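# Pack every drink into the upright canvas bag

## Task

Place every drink on the bottom inside the canvas bag, with the bag left upright and its sides raised; nothing may rely on the robot to stay put at the end, and the grippers must release and withdraw afterwards.

## Robot and tools

Robot: two six-joint arms with parallel grippers, named left_arm and right_arm. Their base roots sit in the scene frame at left_arm (-0.009, +0.371, 0) m, quat_wxyz (+0.999, 0, 0, -0.032), and right_arm (-0.035, -0.347, 0) m, quat_wxyz (+1.000, 0, 0, -0.005). The scene frame has its origin on the tabletop midway between the arms, +x pointing out across the table, +z up, and left_arm on the +y side. The words left and right are just arm names, not image sides.

Gripper geometry: fingers point along the gripper's +z axis and separate along its y axis. The reported end_effector_position is the pinch point between the pads, roughly 1 cm short of the fingertips. Each arm also carries a wrist camera mount that can collide with things near the hand.

execute_actions takes "actions", a list holding at most one item, plus an optional "pictures" boolean (images come by default). An empty list only reports the current state. An item with "rows" is a motion: "rows" holds 1 to 15 rows, and "steps" (1 to 15, default 15) is how many control steps of 1/30 s it lasts; each row drives one step and the final row repeats if rows run out. An item with only "steps" (up to 300) is a wait that returns after that many steps since the previous result, with thinking time included. A refused call moves nothing.

Every row is one flat list of 14 numbers covering both arms, even if one arm stays still: left_arm waist, shoulder, elbow, wrist pitch, wrist yaw, wrist roll, opening, then the same seven for right_arm. The six joint values are absolute target angles in radians, in the same form the Joint positions line prints; they are not offsets. Stated ranges per arm: waist -2.618 to 3.054, shoulder 0.000 to 3.142, elbow 0.000 to 3.142, wrist pitch -1.571 to 1.571, wrist yaw -1.571 to 1.571, wrist roll -2.094 to 2.094. Real ends may differ by up to 0.036 rad either way. A target beyond a range end by more than 0.036 rad, and farther out than the joint currently is, gets the call refused; targets past the real end are clipped there and reported as "joint sent to its limit" (possibly about an earlier, still running motion). Absence of that line does not prove more travel exists. The opening value is absolute on a scale from -1 (closed) to +1 (fully open, pads 0.094 m apart).

Motion limits: each step the target fed to a joint stays within a fixed lead of its measured angle (waist 0.202, shoulder 0.258, elbow 0.238, wrist pitch 0.573, wrist yaw and roll 0.522 rad), and if the targets would move the gripper more than 70 mm from where it is, all are scaled back. Large moves therefore need several calls. Arms keep heading to the last sent row while you think or wait, until they have nearly stopped or a step is HELD.

Result lines: the state line gives each gripper's position (m) and quat_wxyz in the shared frame; the printed position can be off, more so at long reach. Joint positions and Joint velocities list each arm's joints in column order (rad, rad/s) followed by the pad gap (m, m/s). grip_measured is the measured opening on the commanded scale; each gripper may read off by about 1 mm. "joint command not followed" means a clearance check altered or blocked joint targets on some steps; HELD marks steps where your row was not fully sent. MOTOR HOT appears from 75 °C; OVER-TEMPERATURE FAULT reports a stop (at 90 °C the arm pauses 10 s; at 100 °C it drops whatever it holds and sags).

Gripping: to hold something, command an opening below grip_measured; about 0.03 below holds firmly, less holds gently. Pads push about 50 to 62 N each, less on thin parts under about 2 mm, with a brief spike on first contact. Holding loads heats motors, so do not linger with a grasp.

zoom_image: "camera" is one of cam_head_left, cam_head_right, cam_high, cam_low, cam_left_wrist, cam_right_wrist; "region" is [x0, y0, x1, y1] in pixels of that camera's 504x504 image, origin top-left, at most 504 by 504. It gives a closer look and moves nothing. read_manual returns only licence text (section "licences"). finished_scene takes "scene", the number of the current scene; it ends and grades that scene irreversibly and may start another with a new task.

Cautions: never knock or place rigid objects off the table; keep the arms from colliding or pushing each other hard; avoid drops, slips, slamming and heavy shoving. Occasional tugs on held items or nudges to loose objects can happen. Before ending, confirm every drink rests inside on the bag's floor, the bag stands with walls up, then open the grippers and pull the arms away.

Each tool is called after "Request:" by a JSON object that holds its "fn" and its "kwargs".

## Session

Request:
{"fn": "execute_actions", "kwargs": {"actions": []}}

Scene clock: 0.00 s of 5400.00 s.
left_arm: end_effector_position=(+0.3693, +0.5412, +0.2629) grip_measured=+1.000 end_effector_quat_wxyz=(+0.601, -0.268, +0.698, -0.281) | right_arm: end_effector_position=(+0.2085, -0.0440, +0.2641) grip_measured=+1.000 end_effector_quat_wxyz=(+0.502, -0.256, +0.823, +0.076)
Joint positions: left_arm=[ 0.796  1.357  0.792  0.394  0.794 -0.681  0.094] | right_arm=[ 1.163  1.296  1.132 -0.464  0.6    0.237  0.094]
Joint velocities: left_arm=[-0.002 -0.007 -0.002  0.066 -0.007  0.007  0.   ] | right_arm=[-0.022  0.012 -0.002 -0.037 -0.007  0.037  0.   ]

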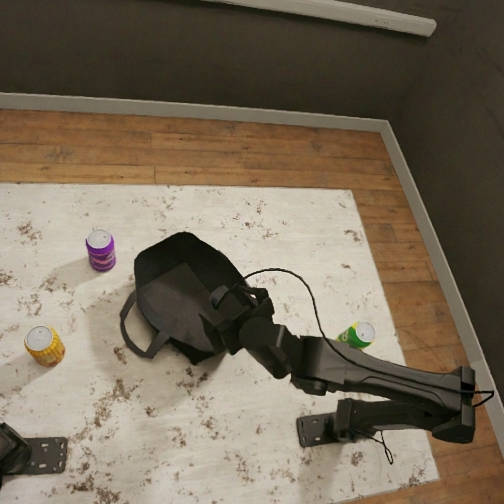

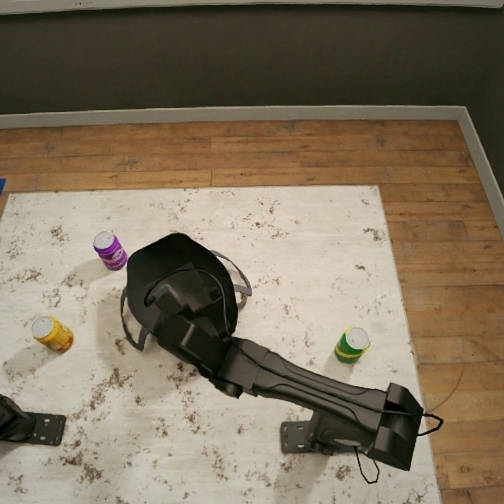

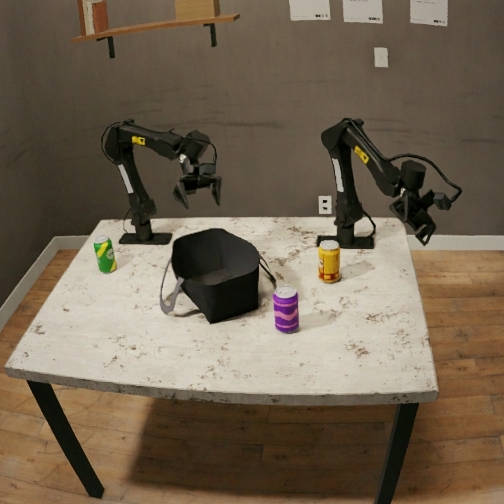

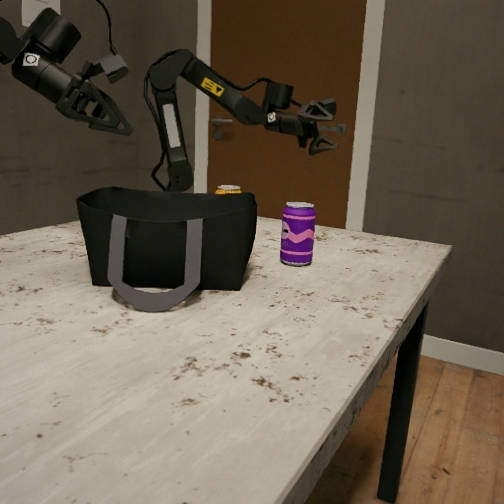

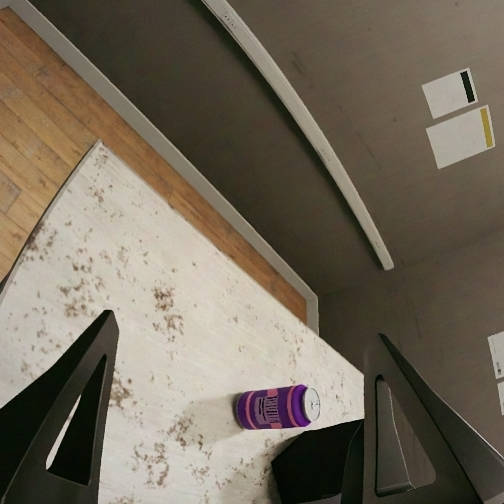

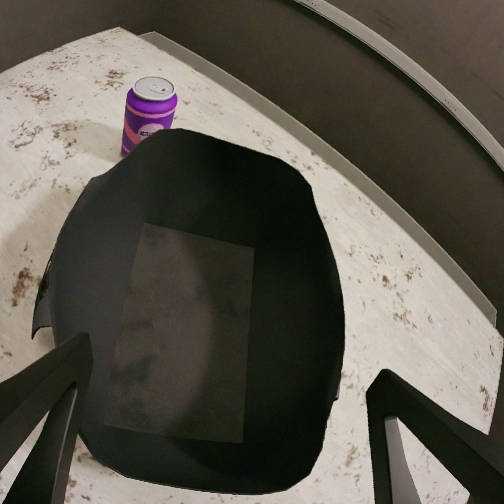

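Request:
{"fn": "execute_actions", "kwargs": {"actions": [{"rows":[[0.76,1.37,0.85,0.32,0.75,-0.64,1,1.12,1.28,1.13,-0.49,0.57,0.22,1],[0.71,1.39,0.91,0.24,0.7,-0.6,1,1.07,1.26,1.13,-0.52,0.54,0.2,1],[0.66,1.41,0.97,0.16,0.65,-0.55,1,1.01,1.24,1.13,-0.55,0.5,0.18,1],[0.61,1.43,1.03,0.08,0.6,-0.5,1,0.95,1.21,1.13,-0.59,0.46,0.16,1],[0.56,1.45,1.09,0,0.54,-0.45,1,0.89,1.18,1.13,-0.63,0.42,0.14,1],[0.51,1.47,1.15,-0.08,0.48,-0.4,1,0.83,1.15,1.13,-0.67,0.38,0.12,1],[0.46,1.49,1.21,-0.16,0.42,-0.35,1,0.77,1.12,1.13,-0.71,0.34,0.1,1],[0.41,1.51,1.27,-0.24,0.36,-0.3,1,0.71,1.1,1.13,-0.75,0.3,0.08,1],[0.36,1.53,1.33,-0.32,0.3,-0.25,1,0.65,1.08,1.13,-0.79,0.26,0.06,1],[0.31,1.55,1.39,-0.4,0.25,-0.2,1,0.59,1.06,1.13,-0.83,0.22,0.04,1],[0.26,1.57,1.45,-0.48,0.2,-0.15,1,0.53,1.05,1.13,-0.87,0.18,0.02,1],[0.21,1.6,1.51,-0.56,0.15,-0.1,1,0.47,1.04,1.12,-0.91,0.14,0,1],[0.16,1.63,1.57,-0.64,0.1,-0.06,1,0.4,1.03,1.11,-0.95,0.1,0,1],[0.11,1.66,1.63,-0.72,0.05,-0.03,1,0.33,1.03,1.1,-0.99,0.06,0,1],[0.06,1.69,1.69,-0.8,0,0,1,0.26,1.03,1.1,-1.03,0.03,0,1]]}], "pictures": false}}

Request:
{"fn": "execute_actions", "kwargs": {"actions": [{"rows":[[0.01,1.72,1.74,-0.87,0,0,1,0.19,1.03,1.09,-1.07,0,0,1],[-0.04,1.76,1.78,-0.94,0,0,1,0.12,1.03,1.08,-1.1,0,0,1],[-0.09,1.8,1.82,-1.0,0,0,1,0.05,1.03,1.07,-1.13,0,0,1],[-0.13,1.83,1.85,-1.05,0,0,1,-0.02,1.03,1.06,-1.16,0,0,1],[-0.17,1.86,1.88,-1.09,0,0,1,-0.09,1.03,1.05,-1.18,0,0,1],[-0.21,1.89,1.9,-1.12,0,0,1,-0.15,1.03,1.04,-1.2,0,0,1],[-0.24,1.92,1.92,-1.14,0,0,1,-0.21,1.03,1.03,-1.2,0,0,1],[-0.26,1.94,1.93,-1.14,0,0,1,-0.26,1.03,1.02,-1.2,0,0,1],[-0.28,1.96,1.94,-1.14,0,0,1,-0.3,1.03,1.02,-1.2,0,0,1],[-0.29,1.98,1.95,-1.14,0,0,1,-0.33,1.03,1.02,-1.2,0,0,1],[-0.295,1.99,1.95,-1.14,0,0,1,-0.355,1.03,1.02,-1.2,0,0,1]]}], "pictures": false}}

Request:
{"fn": "execute_actions", "kwargs": {"actions": [{"steps":12}]}}

Scene clock: 7.03 s of 5400.00 s.
left_arm: end_effector_position=(+0.4908, +0.3784, +0.3188) grip_measured=+1.000 end_effector_quat_wxyz=(+0.512, -0.060, +0.849, -0.116) | right_arm: end_effector_position=(+0.2622, -0.2670, +0.2630) grip_measured=+1.000 end_effector_quat_wxyz=(+0.412, -0.110, +0.904, -0.004)
Joint positions: left_arm=[ 0.154  1.625  1.579 -0.431  0.216 -0.183  0.094] | right_arm=[ 0.382  1.038  1.129 -0.83   0.195  0.044  0.094]
Joint velocities: left_arm=[-1.394  0.803  1.814 -2.22  -1.414  1.136  0.   ] | right_arm=[-1.912 -0.09  -0.071 -1.077 -0.974 -0.286  0.   ]
Steps of this call (steps 1 to 90: nothing new was sent; then 3.53 s passed at rest; steps 91 to 105: all 15 steps of this action). Readings (joint positions):
91: left_arm=[0.793 1.357 0.797 0.385 0.788 -0.678] | right_arm=[1.159 1.296 1.132 -0.464 0.595 0.235]
92: left_arm=[0.780 1.361 0.814 0.358 0.772 -0.668] | right_arm=[1.145 1.294 1.132 -0.467 0.582 0.229]
94: left_arm=[0.717 1.393 0.897 0.272 0.718 -0.628] | right_arm=[1.071 1.281 1.132 -0.491 0.538 0.210]
98: left_arm=[0.513 1.478 1.145 0.051 0.557 -0.489] | right_arm=[0.817 1.187 1.132 -0.595 0.434 0.152]
105: the state above

Scene clock: 7.53 s of 5400.00 s.
left_arm: end_effector_position=(+0.4325, +0.1895, +0.1648) grip_measured=+1.000 end_effector_quat_wxyz=(+0.189, +0.181, +0.964, -0.054) | right_arm: end_effector_position=(+0.1750, -0.4292, +0.1735) grip_measured=+1.000 end_effector_quat_wxyz=(+0.187, +0.179, +0.965, -0.047)
Joint positions: left_arm=[-0.316  2.012  1.918 -1.082  0.031 -0.016  0.094] | right_arm=[-0.346  1.037  1.027 -1.173  0.028  0.007  0.094]
Joint velocities: left_arm=[ 0.056  0.105  0.007 -0.462 -0.125  0.022  0.   ] | right_arm=[-0.002 -0.002  0.002 -0.066 -0.081  0.022  0.   ]
Steps of this call (steps 1 to 15: all 15 steps of this action). Readings (joint positions):
1: left_arm=[0.105 1.653 1.638 -0.503 0.173 -0.149] | right_arm=[0.314 1.037 1.125 -0.867 0.160 0.035]
2: left_arm=[0.057 1.683 1.693 -0.572 0.139 -0.121] | right_arm=[0.245 1.037 1.117 -0.902 0.130 0.029]
4: left_arm=[-0.036 1.742 1.779 -0.693 0.095 -0.085] | right_arm=[0.105 1.037 1.093 -0.974 0.087 0.020]
8: left_arm=[-0.199 1.868 1.887 -0.902 0.050 -0.044] | right_arm=[-0.160 1.037 1.046 -1.096 0.047 0.011]
15: the state above

Scene clock: 7.93 s of 5400.00 s.
left_arm: end_effector_position=(+0.4303, +0.2023, +0.1682) grip_measured=+1.000 end_effector_quat_wxyz=(+0.183, +0.174, +0.967, -0.040) | right_arm: end_effector_position=(+0.1733, -0.4258, +0.1723) grip_measured=+1.000 end_effector_quat_wxyz=(+0.183, +0.177, +0.966, -0.039)
Joint positions: left_arm=[-0.3    2.004  1.928 -1.118  0.01  -0.011  0.094] | right_arm=[-0.346  1.037  1.027 -1.185  0.013  0.004  0.094]
Joint velocities: left_arm=[ 0.017 -0.002  0.012  0.007 -0.037  0.007  0.   ] | right_arm=[-0.007 -0.012  0.002 -0.051  0.037 -0.037  0.   ]
Steps of this call (steps 1 to 12: the robot went on to your last target). Readings (joint positions):
1: left_arm=[-0.312 2.013 1.918 -1.094 0.027 -0.015] | right_arm=[-0.346 1.037 1.027 -1.176 0.025 0.006]
2: left_arm=[-0.309 2.012 1.918 -1.102 0.024 -0.014] | right_arm=[-0.346 1.037 1.027 -1.178 0.022 0.006]
4: left_arm=[-0.303 2.007 1.919 -1.110 0.018 -0.013] | right_arm=[-0.346 1.037 1.027 -1.181 0.019 0.005]
8: left_arm=[-0.300 2.004 1.927 -1.116 0.012 -0.012] | right_arm=[-0.346 1.037 1.027 -1.184 0.015 0.005]
12: the state above

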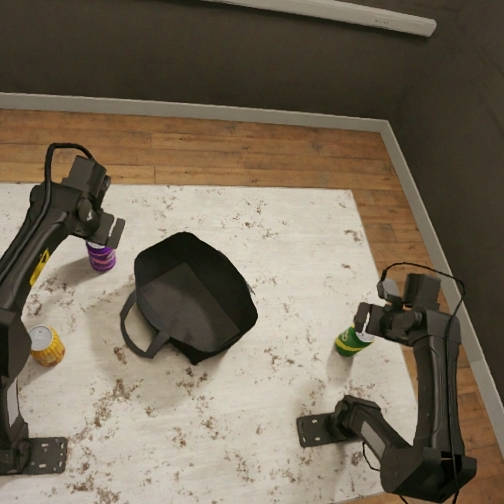

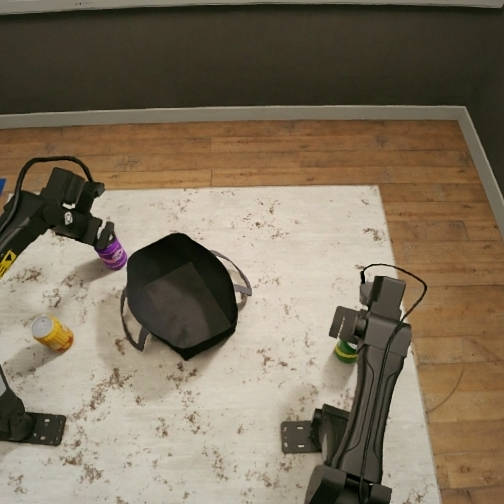

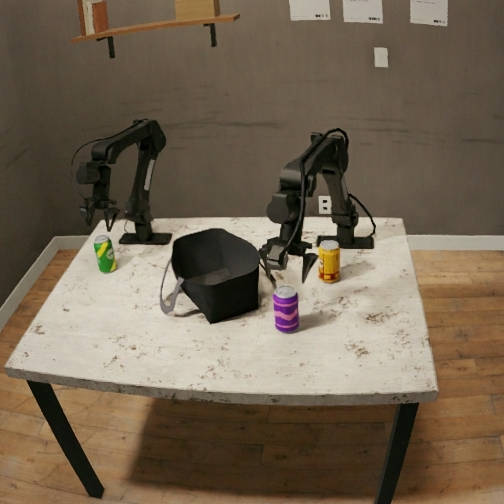

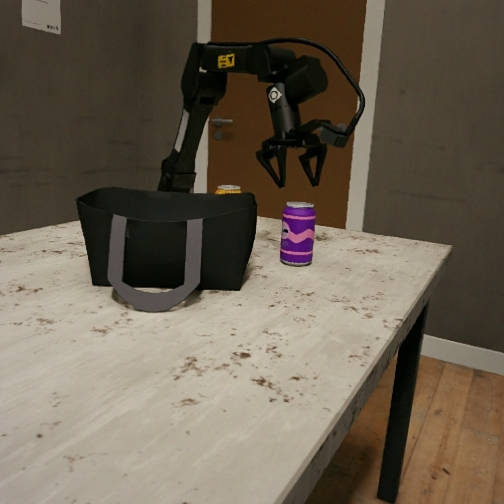

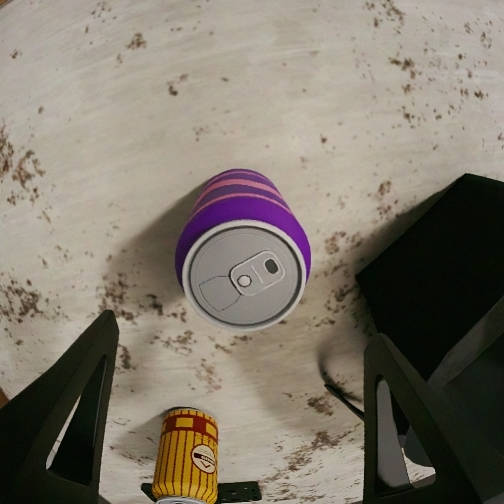

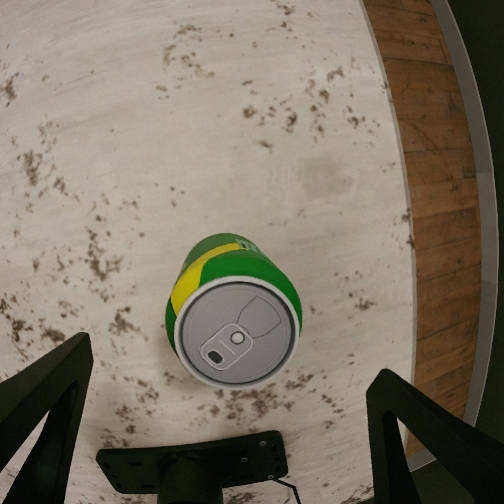

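Request:
{"fn": "execute_actions", "kwargs": {"actions": [{"rows":[[-0.305,2.0,1.92,-1.09,0,0,1,-0.35,1.03,1.0,-1.15,0,0,1],[-0.305,2.0,1.9,-1.06,0,0,1,-0.35,1.025,0.975,-1.12,0,0,1],[-0.305,2.0,1.875,-1.03,0,0,1,-0.35,1.02,0.95,-1.09,0,0,1],[-0.305,2.005,1.85,-1.0,0,0,1,-0.35,1.02,0.92,-1.06,0,0,1],[-0.305,2.005,1.825,-0.97,0,0,1,-0.35,1.015,0.89,-1.03,0,0,1],[-0.305,2.01,1.8,-0.94,0,0,1,-0.35,1.015,0.86,-1.0,0,0,1],[-0.305,2.01,1.775,-0.91,0,0,1,-0.35,1.01,0.83,-0.97,0,0,1],[-0.305,2.015,1.75,-0.88,0,0,1,-0.35,1.01,0.8,-0.94,0,0,1],[-0.305,2.015,1.72,-0.85,0,0,1,-0.35,1.01,0.77,-0.91,0,0,1],[-0.305,2.02,1.69,-0.83,0,0,1,-0.35,1.01,0.745,-0.89,0,0,1],[-0.305,2.02,1.67,-0.81,0,0,1,-0.35,1.01,0.72,-0.87,0,0,1],[-0.305,2.025,1.65,-0.8,0,0,1,-0.35,1.01,0.7,-0.87,0,0,1],[-0.305,2.025,1.64,-0.8,0,0,1,-0.35,1.01,0.69,-0.87,0,0,1]]}], "pictures": false}}

Request:
{"fn": "execute_actions", "kwargs": {"actions": [{"steps":10}]}}

Scene clock: 12.30 s of 5400.00 s.
left_arm: end_effector_position=(+0.4281, +0.2033, +0.0905) grip_measured=+1.000 end_effector_quat_wxyz=(+0.166, +0.174, +0.970, -0.036) | right_arm: end_effector_position=(+0.1638, -0.4220, +0.0848) grip_measured=+1.000 end_effector_quat_wxyz=(+0.150, +0.178, +0.972, -0.033)
Joint positions: left_arm=[-0.3    2.021  1.655 -0.862  0.01  -0.011  0.094] | right_arm=[-0.346  1.037  0.7   -0.925  0.012  0.004  0.094]
Joint velocities: left_arm=[-0.002  0.159 -0.281  0.139  0.007 -0.037  0.   ] | right_arm=[-0.002  0.002 -0.227  0.154  0.007 -0.037  0.   ]
Steps of this call (steps 1 to 30: the robot went on to your last target; steps 31 to 90: nothing new was sent; then 0.87 s passed at rest; steps 91 to 105: all 15 steps of this action). Readings (joint positions):
91: left_arm=[-0.300 2.004 1.928 -1.120 0.010 -0.011] | right_arm=[-0.346 1.037 1.025 -1.182 0.013 0.004]
92: left_arm=[-0.300 2.004 1.925 -1.113 0.010 -0.011] | right_arm=[-0.346 1.037 1.019 -1.171 0.013 0.004]
94: left_arm=[-0.300 2.003 1.906 -1.081 0.010 -0.011] | right_arm=[-0.346 1.037 0.985 -1.133 0.013 0.004]
98: left_arm=[-0.300 2.003 1.814 -0.986 0.010 -0.011] | right_arm=[-0.346 1.037 0.866 -1.042 0.012 0.004]
105: the state above

Scene clock: 12.63 s of 5400.00 s.
left_arm: end_effector_position=(+0.4345, +0.2009, +0.0865) grip_measured=+1.000 end_effector_quat_wxyz=(+0.178, +0.174, +0.968, -0.039) | right_arm: end_effector_position=(+0.1725, -0.4253, +0.0878) grip_measured=+1.000 end_effector_quat_wxyz=(+0.172, +0.177, +0.968, -0.037)
Joint positions: left_arm=[-0.3    2.03   1.644 -0.819  0.01  -0.011  0.094] | right_arm=[-0.346  1.031  0.695 -0.881  0.012  0.004  0.094]
Joint velocities: left_arm=[ 0.007  0.007 -0.007  0.081  0.007 -0.007  0.   ] | right_arm=[-0.002  0.012  0.012 -0.066  0.037 -0.007  0.   ]
Steps of this call (steps 1 to 10: the robot went on to your last target). Readings (joint positions):
1: left_arm=[-0.300 2.026 1.649 -0.857 0.010 -0.011] | right_arm=[-0.346 1.037 0.696 -0.921 0.012 0.004]
2: left_arm=[-0.300 2.029 1.645 -0.852 0.010 -0.011] | right_arm=[-0.346 1.037 0.695 -0.915 0.012 0.004]
4: left_arm=[-0.300 2.030 1.644 -0.843 0.010 -0.011] | right_arm=[-0.346 1.036 0.695 -0.900 0.012 0.004]
8: left_arm=[-0.300 2.030 1.644 -0.824 0.010 -0.011] | right_arm=[-0.346 1.031 0.695 -0.884 0.012 0.004]
10: the state above

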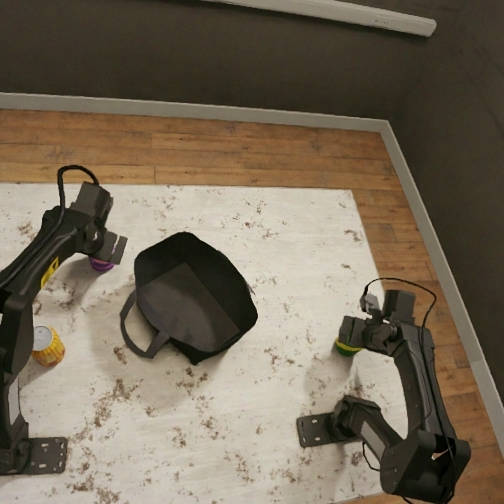

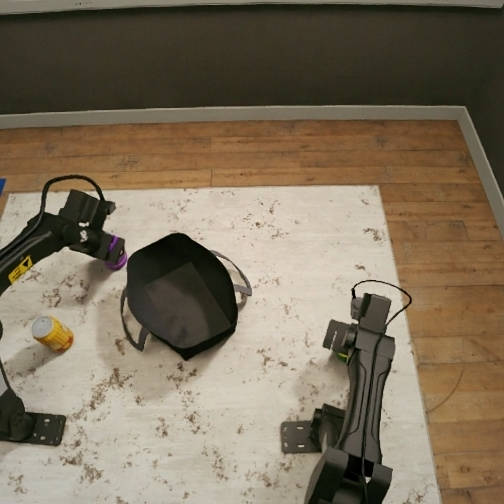

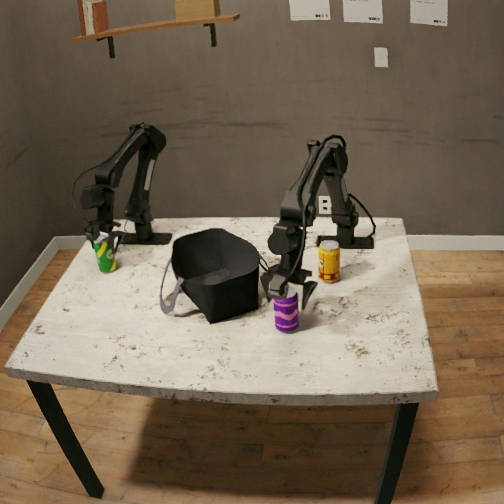

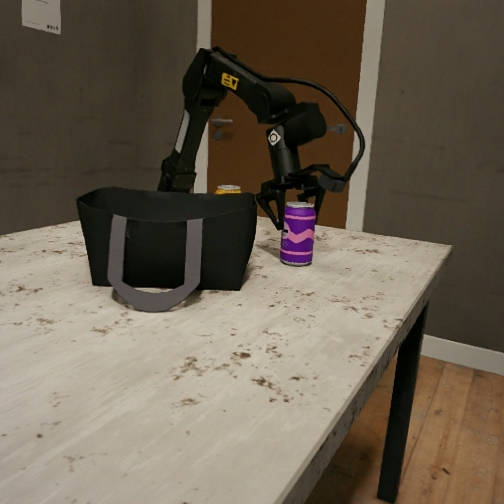

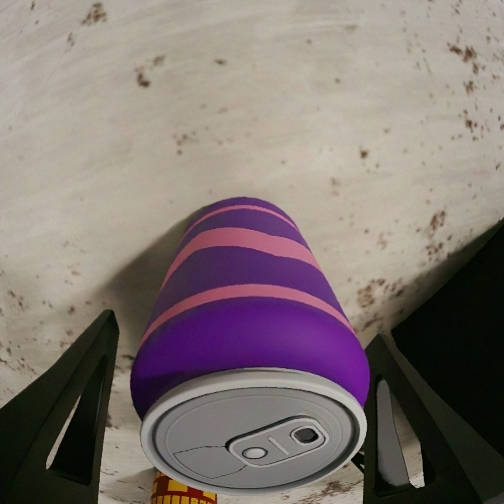

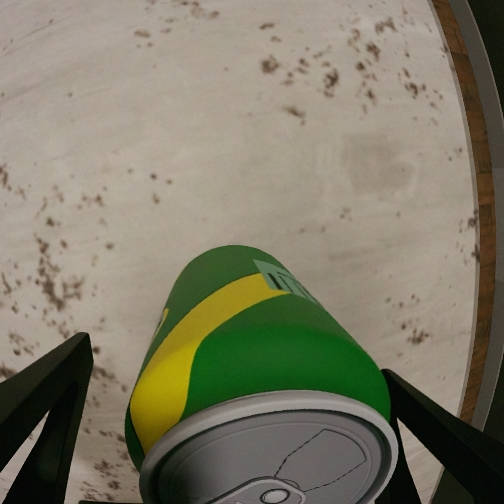

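Request:
{"fn": "execute_actions", "kwargs": {"actions": [{"rows":[[-0.32,2.03,1.64,-0.78,0,0,1,-0.385,1.01,0.69,-0.86,0,0,1],[-0.32,2.03,1.64,-0.78,0,0,1,-0.385,1.01,0.69,-0.86,0,0,1],[-0.32,2.03,1.64,-0.78,0,0,0.85,-0.385,1.01,0.69,-0.86,0,0,0.9],[-0.32,2.03,1.64,-0.78,0,0,0.72,-0.385,1.01,0.69,-0.86,0,0,0.75],[-0.32,2.03,1.64,-0.78,0,0,0.6,-0.385,1.01,0.69,-0.86,0,0,0.6],[-0.32,2.03,1.64,-0.78,0,0,0.52,-0.385,1.01,0.69,-0.86,0,0,0.52],[-0.32,2.03,1.64,-0.78,0,0,0.46,-0.385,1.01,0.69,-0.86,0,0,0.46],[-0.32,2.03,1.64,-0.78,0,0,0.41,-0.385,1.01,0.69,-0.86,0,0,0.41],[-0.32,2.03,1.64,-0.78,0,0,0.37,-0.385,1.01,0.69,-0.86,0,0,0.37],[-0.32,2.03,1.64,-0.78,0,0,0.33,-0.385,1.01,0.69,-0.86,0,0,0.33]],"steps":13}], "pictures": false}}

Request:
{"fn": "execute_actions", "kwargs": {"actions": [{"rows":[[-0.31,2.01,1.67,-0.8,0,0,0.33,-0.38,1.01,0.72,-0.88,0,0,0.33],[-0.31,1.99,1.7,-0.83,0,0,0.33,-0.38,1.01,0.76,-0.91,0,0,0.33],[-0.3,1.97,1.73,-0.86,0,0,0.33,-0.38,1.01,0.8,-0.94,0,0,0.33],[-0.3,1.95,1.76,-0.89,0,0,0.33,-0.37,1.01,0.84,-0.97,0,0,0.33],[-0.3,1.93,1.79,-0.92,0,0,0.33,-0.36,1.01,0.88,-1.0,0,0,0.33],[-0.3,1.91,1.82,-0.95,0,0,0.33,-0.34,1.02,0.93,-1.03,0,0,0.33],[-0.3,1.89,1.85,-0.98,0,0,0.33,-0.32,1.03,0.98,-1.06,0,0,0.33],[-0.3,1.87,1.88,-1.0,0,0,0.33,-0.3,1.04,1.03,-1.09,0,0,0.33],[-0.3,1.85,1.91,-1.02,0,0,0.33,-0.28,1.05,1.08,-1.12,0,0,0.33],[-0.3,1.83,1.94,-1.04,0,0,0.33,-0.26,1.06,1.13,-1.14,0,0,0.33],[-0.3,1.81,1.96,-1.05,0,0,0.33,-0.24,1.07,1.18,-1.16,0,0,0.33],[-0.3,1.79,1.98,-1.06,0,0,0.33,-0.22,1.08,1.23,-1.18,0,0,0.33],[-0.3,1.77,2.0,-1.06,0,0,0.33,-0.2,1.09,1.28,-1.2,0,0,0.33],[-0.3,1.76,2.01,-1.06,0,0,0.33,-0.18,1.1,1.33,-1.21,0,0,0.33],[-0.3,1.75,2.02,-1.06,0,0,0.33,-0.16,1.11,1.37,-1.22,0,0,0.33]]}], "pictures": false}}

Request:
{"fn": "execute_actions", "kwargs": {"actions": [{"rows":[[-0.3,1.75,2.02,-1.06,0,0,0.33,-0.14,1.12,1.4,-1.22,0,0,0.33],[-0.31,1.75,2.02,-1.06,0,0,0.33,-0.12,1.13,1.43,-1.22,0,0,0.33],[-0.33,1.75,2.02,-1.06,0,0,0.33,-0.1,1.14,1.45,-1.22,0,0,0.33],[-0.36,1.75,2.02,-1.06,0,0,0.33,-0.08,1.15,1.46,-1.22,0,0,0.33],[-0.4,1.75,2.02,-1.06,0,0,0.33,-0.06,1.15,1.46,-1.22,0,0,0.33],[-0.44,1.75,2.02,-1.06,0,0,0.33,-0.04,1.15,1.46,-1.22,0,0,0.33],[-0.48,1.75,2.02,-1.06,0,0,0.33,-0.02,1.15,1.46,-1.22,0,0,0.33],[-0.52,1.75,2.02,-1.06,0,0,0.33,0,1.15,1.46,-1.22,0,0,0.33],[-0.56,1.76,2.03,-1.06,0,0,0.33,0,1.15,1.46,-1.22,0,0,0.33],[-0.6,1.77,2.04,-1.06,0,0,0.33,0,1.15,1.46,-1.22,0,0,0.33],[-0.635,1.78,2.05,-1.06,0,0,0.33,0,1.15,1.46,-1.22,0,0,0.33],[-0.665,1.79,2.05,-1.06,0,0,0.33,0,1.15,1.46,-1.22,0,0,0.33],[-0.69,1.8,2.05,-1.06,0,0,0.33,0,1.15,1.46,-1.22,0,0,0.33],[-0.705,1.81,2.05,-1.06,0,0,0.33,0,1.15,1.46,-1.22,0,0,0.33],[-0.715,1.82,2.05,-1.06,0,0,0.33,0,1.15,1.46,-1.22,0,0,0.33]]}], "pictures": false}}

Request:
{"fn": "execute_actions", "kwargs": {"actions": [{"rows":[[-0.715,1.84,2.06,-1.06,0,0,0.33,0,1.15,1.46,-1.22,0,0,0.33],[-0.715,1.87,2.07,-1.06,0,0,0.33,0,1.15,1.46,-1.22,0,0,0.33],[-0.715,1.9,2.08,-1.06,0,0,0.33,0,1.15,1.46,-1.22,0,0,0.33],[-0.715,1.93,2.09,-1.06,0,0,0.33,0,1.15,1.46,-1.22,0,0,0.33],[-0.715,1.96,2.09,-1.06,0,0,0.33,0,1.15,1.46,-1.22,0,0,0.33],[-0.715,1.99,2.09,-1.05,0,0,0.33,0,1.15,1.46,-1.22,0,0,0.33],[-0.715,2.02,2.09,-1.04,0,0,0.33,0,1.15,1.46,-1.22,0,0,0.33],[-0.715,2.045,2.09,-1.03,0,0,0.33,0,1.15,1.46,-1.22,0,0,0.33],[-0.715,2.07,2.08,-1.02,0,0,0.33,0,1.15,1.46,-1.22,0,0,0.33],[-0.715,2.09,2.07,-1.0,0,0,0.33,0,1.15,1.46,-1.22,0,0,0.33],[-0.715,2.105,2.06,-0.98,0,0,0.33,0,1.15,1.46,-1.22,0,0,0.33],[-0.715,2.12,2.05,-0.97,0,0,0.33,0,1.15,1.46,-1.22,0,0,0.33]]}], "pictures": false}}

Request:
{"fn": "execute_actions", "kwargs": {"actions": [{"steps":10}]}}

Scene clock: 23.83 s of 5400.00 s.
left_arm: end_effector_position=(+0.4385, +0.1960, +0.0886) grip_measured=+0.379 end_effector_quat_wxyz=(+0.190, +0.178, +0.965, -0.035) | right_arm: end_effector_position=(+0.1738, -0.4310, +0.0890) grip_measured=+0.376 end_effector_quat_wxyz=(+0.179, +0.190, +0.965, -0.036)
Joint positions: left_arm=[-0.311  2.03   1.644 -0.796 -0.004 -0.01   0.065] | right_arm=[-0.375  1.031  0.695 -0.867  0.003  0.004  0.065]
Joint velocities: left_arm=[-0.007  0.007 -0.007  0.007 -0.022 -0.051  0.   ] | right_arm=[ 0.007  0.002 -0.017 -0.007  0.022 -0.022  0.   ]
Steps of this call (steps 1 to 30: the robot went on to your last target; steps 31 to 90: nothing new was sent; then 7.77 s passed at rest; steps 91 to 103: all 13 steps of this action). Readings (joint positions):
91: left_arm=[-0.301 2.030 1.644 -0.812 0.009 -0.011] | right_arm=[-0.350 1.031 0.695 -0.875 0.010 0.004]
92: left_arm=[-0.302 2.030 1.644 -0.809 0.009 -0.011] | right_arm=[-0.360 1.031 0.695 -0.873 0.010 0.004]
94: left_arm=[-0.307 2.030 1.644 -0.803 0.009 -0.010] | right_arm=[-0.372 1.031 0.695 -0.870 0.010 0.004]
98: left_arm=[-0.311 2.030 1.644 -0.796 -0.001 -0.010] | right_arm=[-0.375 1.031 0.695 -0.867 0.005 0.004]
103: the state above

Scene clock: 24.33 s of 5400.00 s.
left_arm: end_effector_position=(+0.4338, +0.1980, +0.2315) grip_measured=+0.379 end_effector_quat_wxyz=(+0.281, +0.174, +0.942, -0.053) | right_arm: end_effector_position=(+0.2248, -0.4033, +0.2464) grip_measured=+0.376 end_effector_quat_wxyz=(+0.284, +0.104, +0.953, -0.033)
Joint positions: left_arm=[-0.311  1.865  1.898 -1.023 -0.003 -0.01   0.065] | right_arm=[-0.204  1.092  1.265 -1.164  0.005  0.003  0.065]
Joint velocities: left_arm=[-0.007 -0.569  0.598 -0.33   0.066  0.007 -0.   ] | right_arm=[ 0.579  0.291  1.36  -0.52   0.007 -0.037 -0.   ]
Steps of this call (steps 1 to 15: all 15 steps of this action). Readings (joint positions):
1: left_arm=[-0.311 2.030 1.644 -0.796 -0.004 -0.010] | right_arm=[-0.375 1.031 0.695 -0.867 0.003 0.004]
2: left_arm=[-0.311 2.029 1.648 -0.800 -0.004 -0.010] | right_arm=[-0.375 1.031 0.700 -0.873 0.003 0.004]
4: left_arm=[-0.311 2.027 1.669 -0.835 -0.003 -0.010] | right_arm=[-0.375 1.031 0.735 -0.920 0.003 0.004]
8: left_arm=[-0.311 1.988 1.743 -0.927 -0.003 -0.010] | right_arm=[-0.345 1.034 0.898 -1.035 0.007 0.004]
15: the state above

Scene clock: 24.83 s of 5400.00 s.
left_arm: end_effector_position=(+0.3290, +0.0445, +0.2931) grip_measured=+0.379 end_effector_quat_wxyz=(+0.316, +0.348, +0.872, -0.132) | right_arm: end_effector_position=(+0.2372, -0.3503, +0.2801) grip_measured=+0.376 end_effector_quat_wxyz=(+0.294, +0.009, +0.956, -0.001)
Joint positions: left_arm=[-0.703  1.809  2.012 -1.074  0.005 -0.01   0.065] | right_arm=[-0.007  1.155  1.435 -1.254 -0.002  0.003  0.065]
Joint velocities: left_arm=[-0.759  0.393 -0.007 -0.125  0.198 -0.007 -0.001] | right_arm=[-0.012  0.017 -0.002 -0.022 -0.022  0.007  0.   ]
Steps of this call (steps 1 to 15: all 15 steps of this action). Readings (joint positions):
1: left_arm=[-0.311 1.845 1.919 -1.033 -0.003 -0.010] | right_arm=[-0.184 1.101 1.309 -1.177 0.005 0.003]
2: left_arm=[-0.311 1.825 1.940 -1.043 -0.003 -0.010] | right_arm=[-0.163 1.109 1.347 -1.187 0.005 0.003]
4: left_arm=[-0.316 1.788 1.974 -1.055 -0.005 -0.010] | right_arm=[-0.124 1.124 1.406 -1.200 0.005 0.003]
8: left_arm=[-0.409 1.747 2.004 -1.058 -0.028 -0.010] | right_arm=[-0.044 1.141 1.435 -1.210 0.003 0.003]
15: the state above

Scene clock: 25.33 s of 5400.00 s.
left_arm: end_effector_position=(+0.3558, +0.0074, +0.1395) grip_measured=+0.379 end_effector_quat_wxyz=(+0.185, +0.370, +0.907, -0.082) | right_arm: end_effector_position=(+0.2362, -0.3503, +0.2794) grip_measured=+0.376 end_effector_quat_wxyz=(+0.292, +0.009, +0.956, -0.001)
Joint positions: left_arm=[-0.718  2.158  2.034 -1.039  0.008 -0.009  0.065] | right_arm=[-0.007  1.155  1.435 -1.259 -0.002  0.003  0.065]
Joint velocities: left_arm=[-0.012  0.31  -0.203  0.051  0.007 -0.037  0.001] | right_arm=[-0.002  0.002  0.002  0.095  0.037  0.081 -0.001]
Steps of this call (steps 1 to 15: all 15 steps of this action). Readings (joint positions):
1: left_arm=[-0.724 1.823 2.012 -1.078 0.014 -0.009] | right_arm=[-0.007 1.155 1.435 -1.256 -0.002 0.003]
2: left_arm=[-0.737 1.840 2.015 -1.084 0.021 -0.009] | right_arm=[-0.007 1.155 1.435 -1.256 -0.002 0.003]
4: left_arm=[-0.743 1.883 2.034 -1.096 0.027 -0.009] | right_arm=[-0.007 1.155 1.435 -1.258 -0.002 0.003]
8: left_arm=[-0.726 1.990 2.060 -1.087 0.017 -0.009] | right_arm=[-0.007 1.155 1.435 -1.258 -0.002 0.003]
15: the state above

Scene clock: 25.67 s of 5400.00 s.
left_arm: end_effector_position=(+0.3568, +0.0064, +0.1397) grip_measured=+0.379 end_effector_quat_wxyz=(+0.190, +0.370, +0.906, -0.084) | right_arm: end_effector_position=(+0.2362, -0.3503, +0.2794) grip_measured=+0.376 end_effector_quat_wxyz=(+0.292, +0.009, +0.956, -0.001)
Joint positions: left_arm=[-0.718  2.153  2.022 -1.022  0.008 -0.009  0.065] | right_arm=[-0.007  1.155  1.435 -1.259 -0.002  0.003  0.065]
Joint velocities: left_arm=[-0.007 -0.032  0.007 -0.022  0.022 -0.022  0.   ] | right_arm=[ 0.002  0.002  0.002  0.022 -0.051  0.037 -0.001]
Steps of this call (steps 1 to 10: the robot went on to your last target). Readings (joint positions):
1: left_arm=[-0.718 2.166 2.028 -1.039 0.008 -0.009] | right_arm=[-0.007 1.155 1.435 -1.259 -0.002 0.003]
2: left_arm=[-0.718 2.170 2.023 -1.039 0.008 -0.009] | right_arm=[-0.007 1.155 1.435 -1.259 -0.002 0.003]
4: left_arm=[-0.718 2.170 2.022 -1.038 0.008 -0.009] | right_arm=[-0.007 1.155 1.435 -1.259 -0.002 0.003]
8: left_arm=[-0.718 2.157 2.022 -1.026 0.008 -0.009] | right_arm=[-0.007 1.155 1.435 -1.259 -0.002 0.003]
10: the state above

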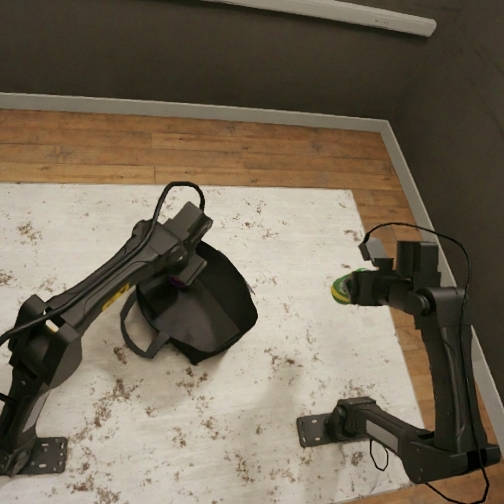

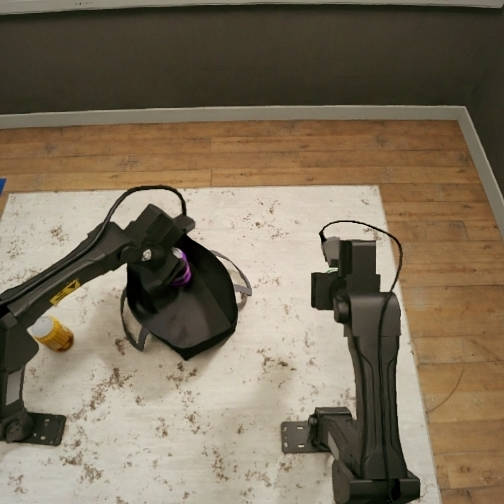

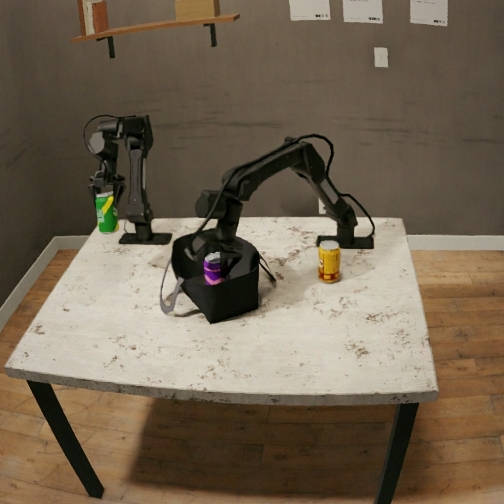

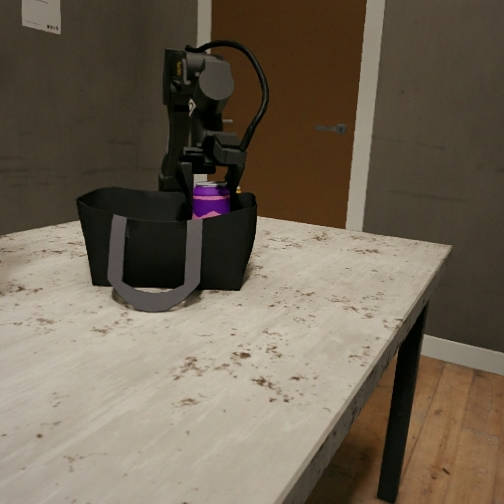

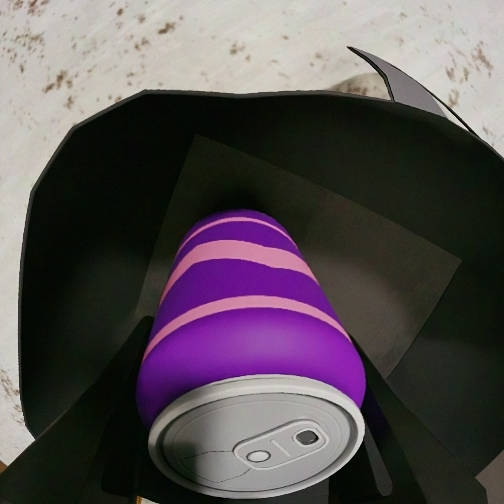

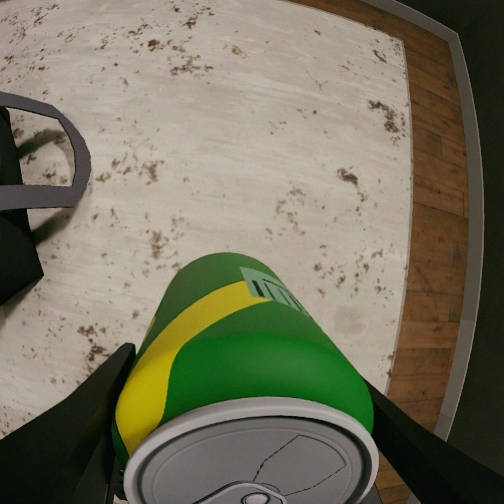

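Request:
{"fn": "execute_actions", "kwargs": {"actions": [{"rows":[[-0.715,2.13,2.04,-0.95,0,0,0.33,0,1.15,1.46,-1.22,0,0,0.33],[-0.715,2.14,2.03,-0.935,0,0,0.33,0,1.15,1.46,-1.22,0,0,0.33],[-0.715,2.15,2.02,-0.92,0,0,0.33,0,1.15,1.46,-1.22,0,0,0.33],[-0.715,2.16,2.01,-0.905,0,0,0.33,0,1.15,1.46,-1.22,0,0,0.33],[-0.715,2.168,2.0,-0.89,0,0,0.33,0,1.15,1.46,-1.22,0,0,0.33],[-0.715,2.175,1.99,-0.88,0,0,0.33,0,1.15,1.46,-1.22,0,0,0.33],[-0.715,2.18,1.985,-0.87,0,0,0.33,0,1.15,1.46,-1.22,0,0,0.33],[-0.715,2.185,1.98,-0.86,0,0,0.33,0,1.15,1.46,-1.22,0,0,0.33],[-0.715,2.19,1.975,-0.86,0,0,0.33,0,1.15,1.46,-1.22,0,0,0.33],[-0.715,2.195,1.97,-0.86,0,0,0.33,0,1.15,1.46,-1.22,0,0,0.33],[-0.715,2.2,1.965,-0.86,0,0,0.33,0,1.15,1.46,-1.22,0,0,0.33],[-0.715,2.205,1.96,-0.86,0,0,0.33,0,1.15,1.46,-1.22,0,0,0.33],[-0.715,2.21,1.955,-0.87,0,0,0.33,0,1.15,1.46,-1.22,0,0,0.33],[-0.715,2.215,1.955,-0.88,0,0,0.33,0,1.15,1.46,-1.22,0,0,0.33]]}], "pictures": false}}

Request:
{"fn": "execute_actions", "kwargs": {"actions": [{"steps":6}], "pictures": false}}

Scene clock: 29.87 s of 5400.00 s.
left_arm: end_effector_position=(+0.3649, -0.0001, +0.0924) grip_measured=+0.379 end_effector_quat_wxyz=(+0.179, +0.370, +0.908, -0.077) | right_arm: end_effector_position=(+0.2362, -0.3503, +0.2794) grip_measured=+0.376 end_effector_quat_wxyz=(+0.292, +0.009, +0.956, -0.001)
Joint positions: left_arm=[-0.717  2.222  1.956 -0.913  0.004 -0.009  0.065] | right_arm=[-0.007  1.155  1.435 -1.259 -0.002  0.003  0.065]
Joint velocities: left_arm=[ 0.046 -0.002  0.007  0.11   0.037  0.022 -0.   ] | right_arm=[-0.007  0.002 -0.012  0.007  0.007  0.066  0.   ]
Steps of this call (steps 1 to 30: the robot went on to your last target; steps 31 to 90: nothing new was sent; then 0.70 s passed at rest; steps 91 to 105: all 15 steps of this action). Readings (joint positions):
91: left_arm=[-0.718 2.153 2.022 -1.018 0.008 -0.009] | right_arm=[-0.007 1.155 1.435 -1.259 -0.002 0.003]
92: left_arm=[-0.718 2.153 2.022 -1.016 0.008 -0.009] | right_arm=[-0.007 1.155 1.435 -1.259 -0.002 0.003]
94: left_arm=[-0.718 2.154 2.021 -1.002 0.008 -0.009] | right_arm=[-0.007 1.155 1.435 -1.259 -0.002 0.003]
98: left_arm=[-0.718 2.170 1.999 -0.948 0.008 -0.009] | right_arm=[-0.007 1.155 1.435 -1.259 -0.002 0.003]
105: the state above

Scene clock: 30.07 s of 5400.00 s.
left_arm: end_effector_position=(+0.3660, -0.0005, +0.0929) grip_measured=+0.379 end_effector_quat_wxyz=(+0.181, +0.370, +0.908, -0.077) | right_arm: end_effector_position=(+0.2362, -0.3503, +0.2794) grip_measured=+0.376 end_effector_quat_wxyz=(+0.292, +0.009, +0.956, -0.001)
Joint positions: left_arm=[-0.717  2.222  1.956 -0.908  0.002 -0.009  0.065] | right_arm=[-0.007  1.155  1.435 -1.259 -0.002  0.003  0.065]
Joint velocities: left_arm=[-0.007 -0.002 -0.007 -0.007 -0.037 -0.007  0.001] | right_arm=[-0.007  0.002  0.017 -0.007  0.051 -0.037 -0.   ]
Steps of this call (steps 1 to 6: the robot went on to your last target). Readings (joint positions):
1: left_arm=[-0.717 2.222 1.956 -0.910 0.003 -0.009] | right_arm=[-0.007 1.155 1.435 -1.259 -0.002 0.003]
2: left_arm=[-0.717 2.222 1.956 -0.910 0.002 -0.009] | right_arm=[-0.007 1.155 1.435 -1.259 -0.002 0.003]
4: left_arm=[-0.717 2.222 1.956 -0.908 0.002 -0.009] | right_arm=[-0.007 1.155 1.435 -1.259 -0.002 0.003]
6: the state above

Request:
{"fn": "execute_actions", "kwargs": {"actions": [{"rows":[[-0.715,2.215,1.96,-0.905,0,0,0.45,0,1.15,1.46,-1.22,0,0,0.33],[-0.715,2.215,1.96,-0.905,0,0,0.56,0,1.15,1.46,-1.22,0,0,0.33],[-0.715,2.215,1.96,-0.905,0,0,0.65,0,1.15,1.46,-1.22,0,0,0.33],[-0.715,2.2,1.97,-0.92,0,0,0.65,0,1.15,1.46,-1.22,0,0,0.33],[-0.715,2.18,1.98,-0.95,0,0,0.65,0,1.15,1.46,-1.22,0,0,0.33],[-0.715,2.15,1.99,-0.98,0,0,0.65,0,1.15,1.47,-1.22,0,0,0.33],[-0.715,2.12,2.0,-1.01,0,0,0.65,0.01,1.15,1.48,-1.22,0,0,0.33],[-0.715,2.08,2.0,-1.04,0,0,0.65,0.03,1.15,1.49,-1.22,0,0,0.33],[-0.715,2.04,2.0,-1.07,0,0,0.65,0.05,1.15,1.5,-1.22,0,0,0.33],[-0.715,2.0,1.99,-1.09,0,0,0.65,0.07,1.15,1.5,-1.22,0,0,0.33],[-0.715,1.95,1.97,-1.1,0,0,0.65,0.09,1.15,1.5,-1.22,0,0,0.33],[-0.715,1.9,1.94,-1.11,0,0,0.65,0.11,1.15,1.5,-1.22,0,0,0.33],[-0.71,1.84,1.9,-1.12,0,0,0.65,0.13,1.15,1.5,-1.22,0,0,0.33],[-0.7,1.78,1.85,-1.13,0,0,0.65,0.15,1.15,1.5,-1.22,0,0,0.33],[-0.68,1.72,1.8,-1.14,0,0,0.65,0.17,1.15,1.5,-1.22,0,0,0.33]]}], "pictures": false}}

Request:
{"fn": "execute_actions", "kwargs": {"actions": [{"rows":[[-0.65,1.66,1.75,-1.15,0,0,0.75,0.2,1.15,1.5,-1.22,0,0,0.33],[-0.62,1.6,1.69,-1.16,0,0,0.85,0.23,1.15,1.5,-1.22,0,0,0.33],[-0.58,1.54,1.63,-1.17,0,0,1,0.26,1.15,1.5,-1.22,0,0,0.33],[-0.54,1.48,1.57,-1.18,0,0,1,0.3,1.16,1.51,-1.22,0,0,0.33],[-0.5,1.42,1.51,-1.19,0,0,1,0.34,1.17,1.52,-1.22,0,0,0.33],[-0.46,1.36,1.45,-1.2,0,0,1,0.38,1.18,1.53,-1.22,0,0,0.33],[-0.42,1.3,1.39,-1.2,0,0,1,0.42,1.2,1.55,-1.21,0,0,0.33],[-0.38,1.25,1.33,-1.2,0,0,1,0.46,1.22,1.57,-1.21,0,0,0.33],[-0.34,1.2,1.27,-1.2,0,0,1,0.5,1.24,1.59,-1.2,0,0,0.33],[-0.31,1.15,1.21,-1.2,0,0,1,0.54,1.27,1.61,-1.2,0,0,0.33],[-0.28,1.11,1.16,-1.2,0,0,1,0.58,1.3,1.63,-1.19,0,0,0.33],[-0.255,1.08,1.11,-1.2,0,0,1,0.62,1.33,1.65,-1.19,0,0,0.33],[-0.235,1.05,1.07,-1.2,0,0,1,0.655,1.36,1.67,-1.18,0,0,0.33],[-0.22,1.03,1.04,-1.2,0,0,1,0.685,1.39,1.69,-1.18,0,0,0.33],[-0.21,1.02,1.015,-1.2,0,0,1,0.71,1.42,1.71,-1.17,0,0,0.33]]}], "pictures": false}}

Request:
{"fn": "execute_actions", "kwargs": {"actions": [{"rows":[[-0.21,1.02,1.015,-1.2,0,0,1,0.73,1.45,1.73,-1.16,0,0,0.33],[-0.21,1.02,1.015,-1.2,0,0,1,0.745,1.48,1.75,-1.15,0,0,0.33],[-0.21,1.02,1.015,-1.2,0,0,1,0.755,1.51,1.77,-1.15,0,0,0.33],[-0.21,1.02,1.015,-1.2,0,0,1,0.76,1.54,1.78,-1.15,0,0,0.33],[-0.21,1.02,1.015,-1.2,0,0,1,0.76,1.57,1.79,-1.15,0,0,0.33],[-0.21,1.02,1.015,-1.2,0,0,1,0.76,1.59,1.8,-1.15,0,0,0.33],[-0.21,1.02,1.015,-1.2,0,0,1,0.76,1.61,1.8,-1.15,0,0,0.33]]}]}}

Scene clock: 35.90 s of 5400.00 s.
left_arm: end_effector_position=(+0.3293, +0.0379, +0.2223) grip_measured=+0.648 end_effector_quat_wxyz=(+0.252, +0.361, +0.892, -0.106) | right_arm: end_effector_position=(+0.2356, -0.3150, +0.2901) grip_measured=+0.376 end_effector_quat_wxyz=(+0.304, -0.054, +0.951, +0.017)
Joint positions: left_arm=[-0.714  1.881  1.896 -1.034  0.002 -0.009  0.077] | right_arm=[ 0.126  1.155  1.468 -1.264  0.003  0.003  0.065]
Joint velocities: left_arm=[ 0.071 -1.976 -1.013 -0.095 -0.037  0.051 -0.001] | right_arm=[ 0.584 -0.007  0.002 -0.022 -0.022 -0.066  0.   ]
Steps of this call (steps 1 to 15: the robot went on to your last target; steps 16 to 90: nothing new was sent; then 2.33 s passed at rest; steps 91 to 105: all 15 steps of this action). Readings (joint positions):
91: left_arm=[-0.717 2.222 1.956 -0.909 0.002 -0.009] | right_arm=[-0.007 1.155 1.435 -1.259 -0.002 0.003]
92: left_arm=[-0.717 2.222 1.956 -0.909 0.002 -0.009] | right_arm=[-0.007 1.155 1.435 -1.259 -0.002 0.003]
94: left_arm=[-0.717 2.220 1.956 -0.909 0.002 -0.009] | right_arm=[-0.007 1.155 1.435 -1.259 -0.002 0.003]
98: left_arm=[-0.717 2.185 1.956 -0.952 0.002 -0.009] | right_arm=[-0.002 1.155 1.439 -1.261 -0.000 0.003]
105: the state above

Scene clock: 36.40 s of 5400.00 s.
left_arm: end_effector_position=(+0.2182, +0.3019, +0.1890) grip_measured=+1.000 end_effector_quat_wxyz=(+0.211, +0.142, +0.967, -0.031) | right_arm: end_effector_position=(+0.2264, -0.1523, +0.2999) grip_measured=+0.376 end_effector_quat_wxyz=(+0.286, -0.299, +0.906, +0.093)
Joint positions: left_arm=[-0.237  1.06   1.085 -1.166 -0.004 -0.009  0.094] | right_arm=[ 0.65   1.362  1.648 -1.246  0.005  0.002  0.065]
Joint velocities: left_arm=[ 0.476 -0.696 -1.258 -0.432 -0.066  0.066  0.   ] | right_arm=[ 0.916  0.93   0.589  0.227 -0.007  0.007 -0.001]
Steps of this call (steps 1 to 15: all 15 steps of this action). Readings (joint positions):
1: left_arm=[-0.708 1.810 1.860 -1.039 0.004 -0.009] | right_arm=[0.148 1.155 1.468 -1.264 0.004 0.003]
2: left_arm=[-0.695 1.737 1.819 -1.046 0.005 -0.009] | right_arm=[0.172 1.155 1.468 -1.264 0.005 0.003]
4: left_arm=[-0.642 1.597 1.729 -1.062 0.008 -0.009] | right_arm=[0.230 1.155 1.468 -1.264 0.006 0.003]
8: left_arm=[-0.476 1.364 1.517 -1.091 0.004 -0.009] | right_arm=[0.382 1.186 1.503 -1.274 0.007 0.003]
15: the state above

Scene clock: 36.90 s of 5400.00 s.
left_arm: end_effector_position=(+0.1980, +0.3125, +0.1669) grip_measured=+1.000 end_effector_quat_wxyz=(+0.169, +0.134, +0.976, -0.023) | right_arm: end_effector_position=(+0.2540, -0.0775, +0.2538) grip_measured=+0.376 end_effector_quat_wxyz=(+0.232, -0.353, +0.902, +0.093)
Joint positions: left_arm=[-0.218  1.037  1.016 -1.207 -0.004 -0.009  0.094] | right_arm=[ 0.757  1.643  1.764 -1.187 -0.003  0.002  0.065]
Joint velocities: left_arm=[ 0.007 -0.007 -0.022 -0.037  0.051 -0.037  0.   ] | right_arm=[-0.002 -0.012  0.042 -0.037 -0.066  0.007 -0.001]
Steps of this call (steps 1 to 15: all 15 steps of this action). Readings (joint positions):
1: left_arm=[-0.225 1.044 1.051 -1.183 -0.004 -0.009] | right_arm=[0.680 1.395 1.667 -1.238 0.004 0.002]
2: left_arm=[-0.219 1.037 1.030 -1.198 -0.004 -0.009] | right_arm=[0.705 1.427 1.687 -1.231 0.003 0.002]
4: left_arm=[-0.218 1.037 1.016 -1.208 -0.004 -0.009] | right_arm=[0.740 1.492 1.723 -1.217 0.000 0.002]
8: left_arm=[-0.218 1.037 1.016 -1.207 -0.004 -0.009] | right_arm=[0.757 1.601 1.762 -1.190 -0.003 0.002]
15: the state above

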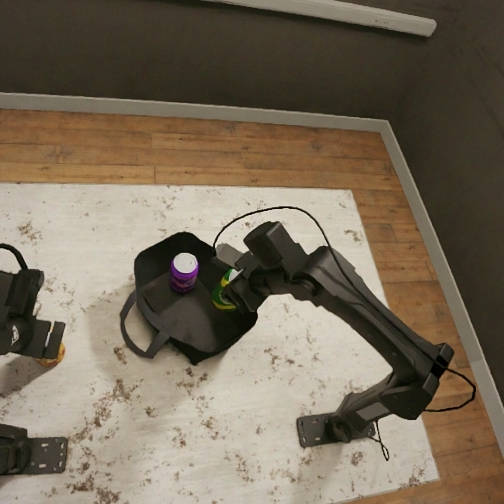

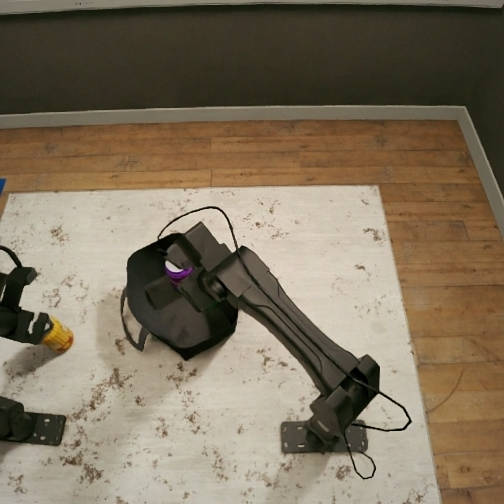

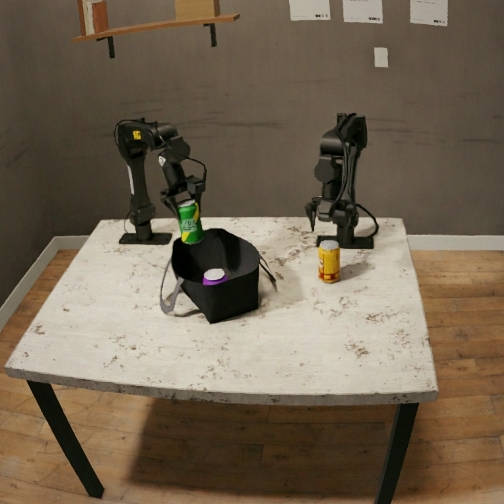

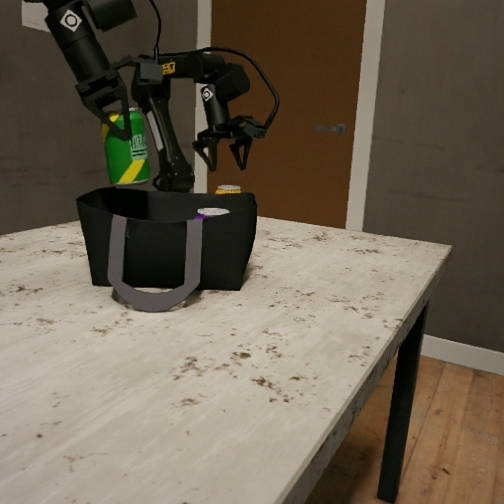

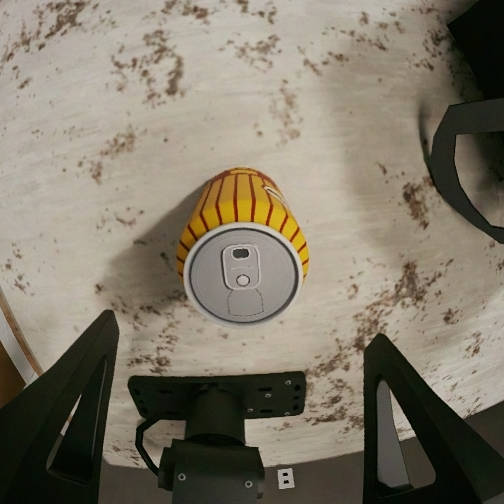

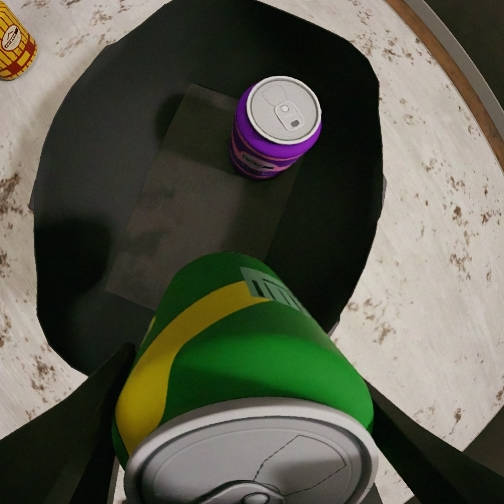

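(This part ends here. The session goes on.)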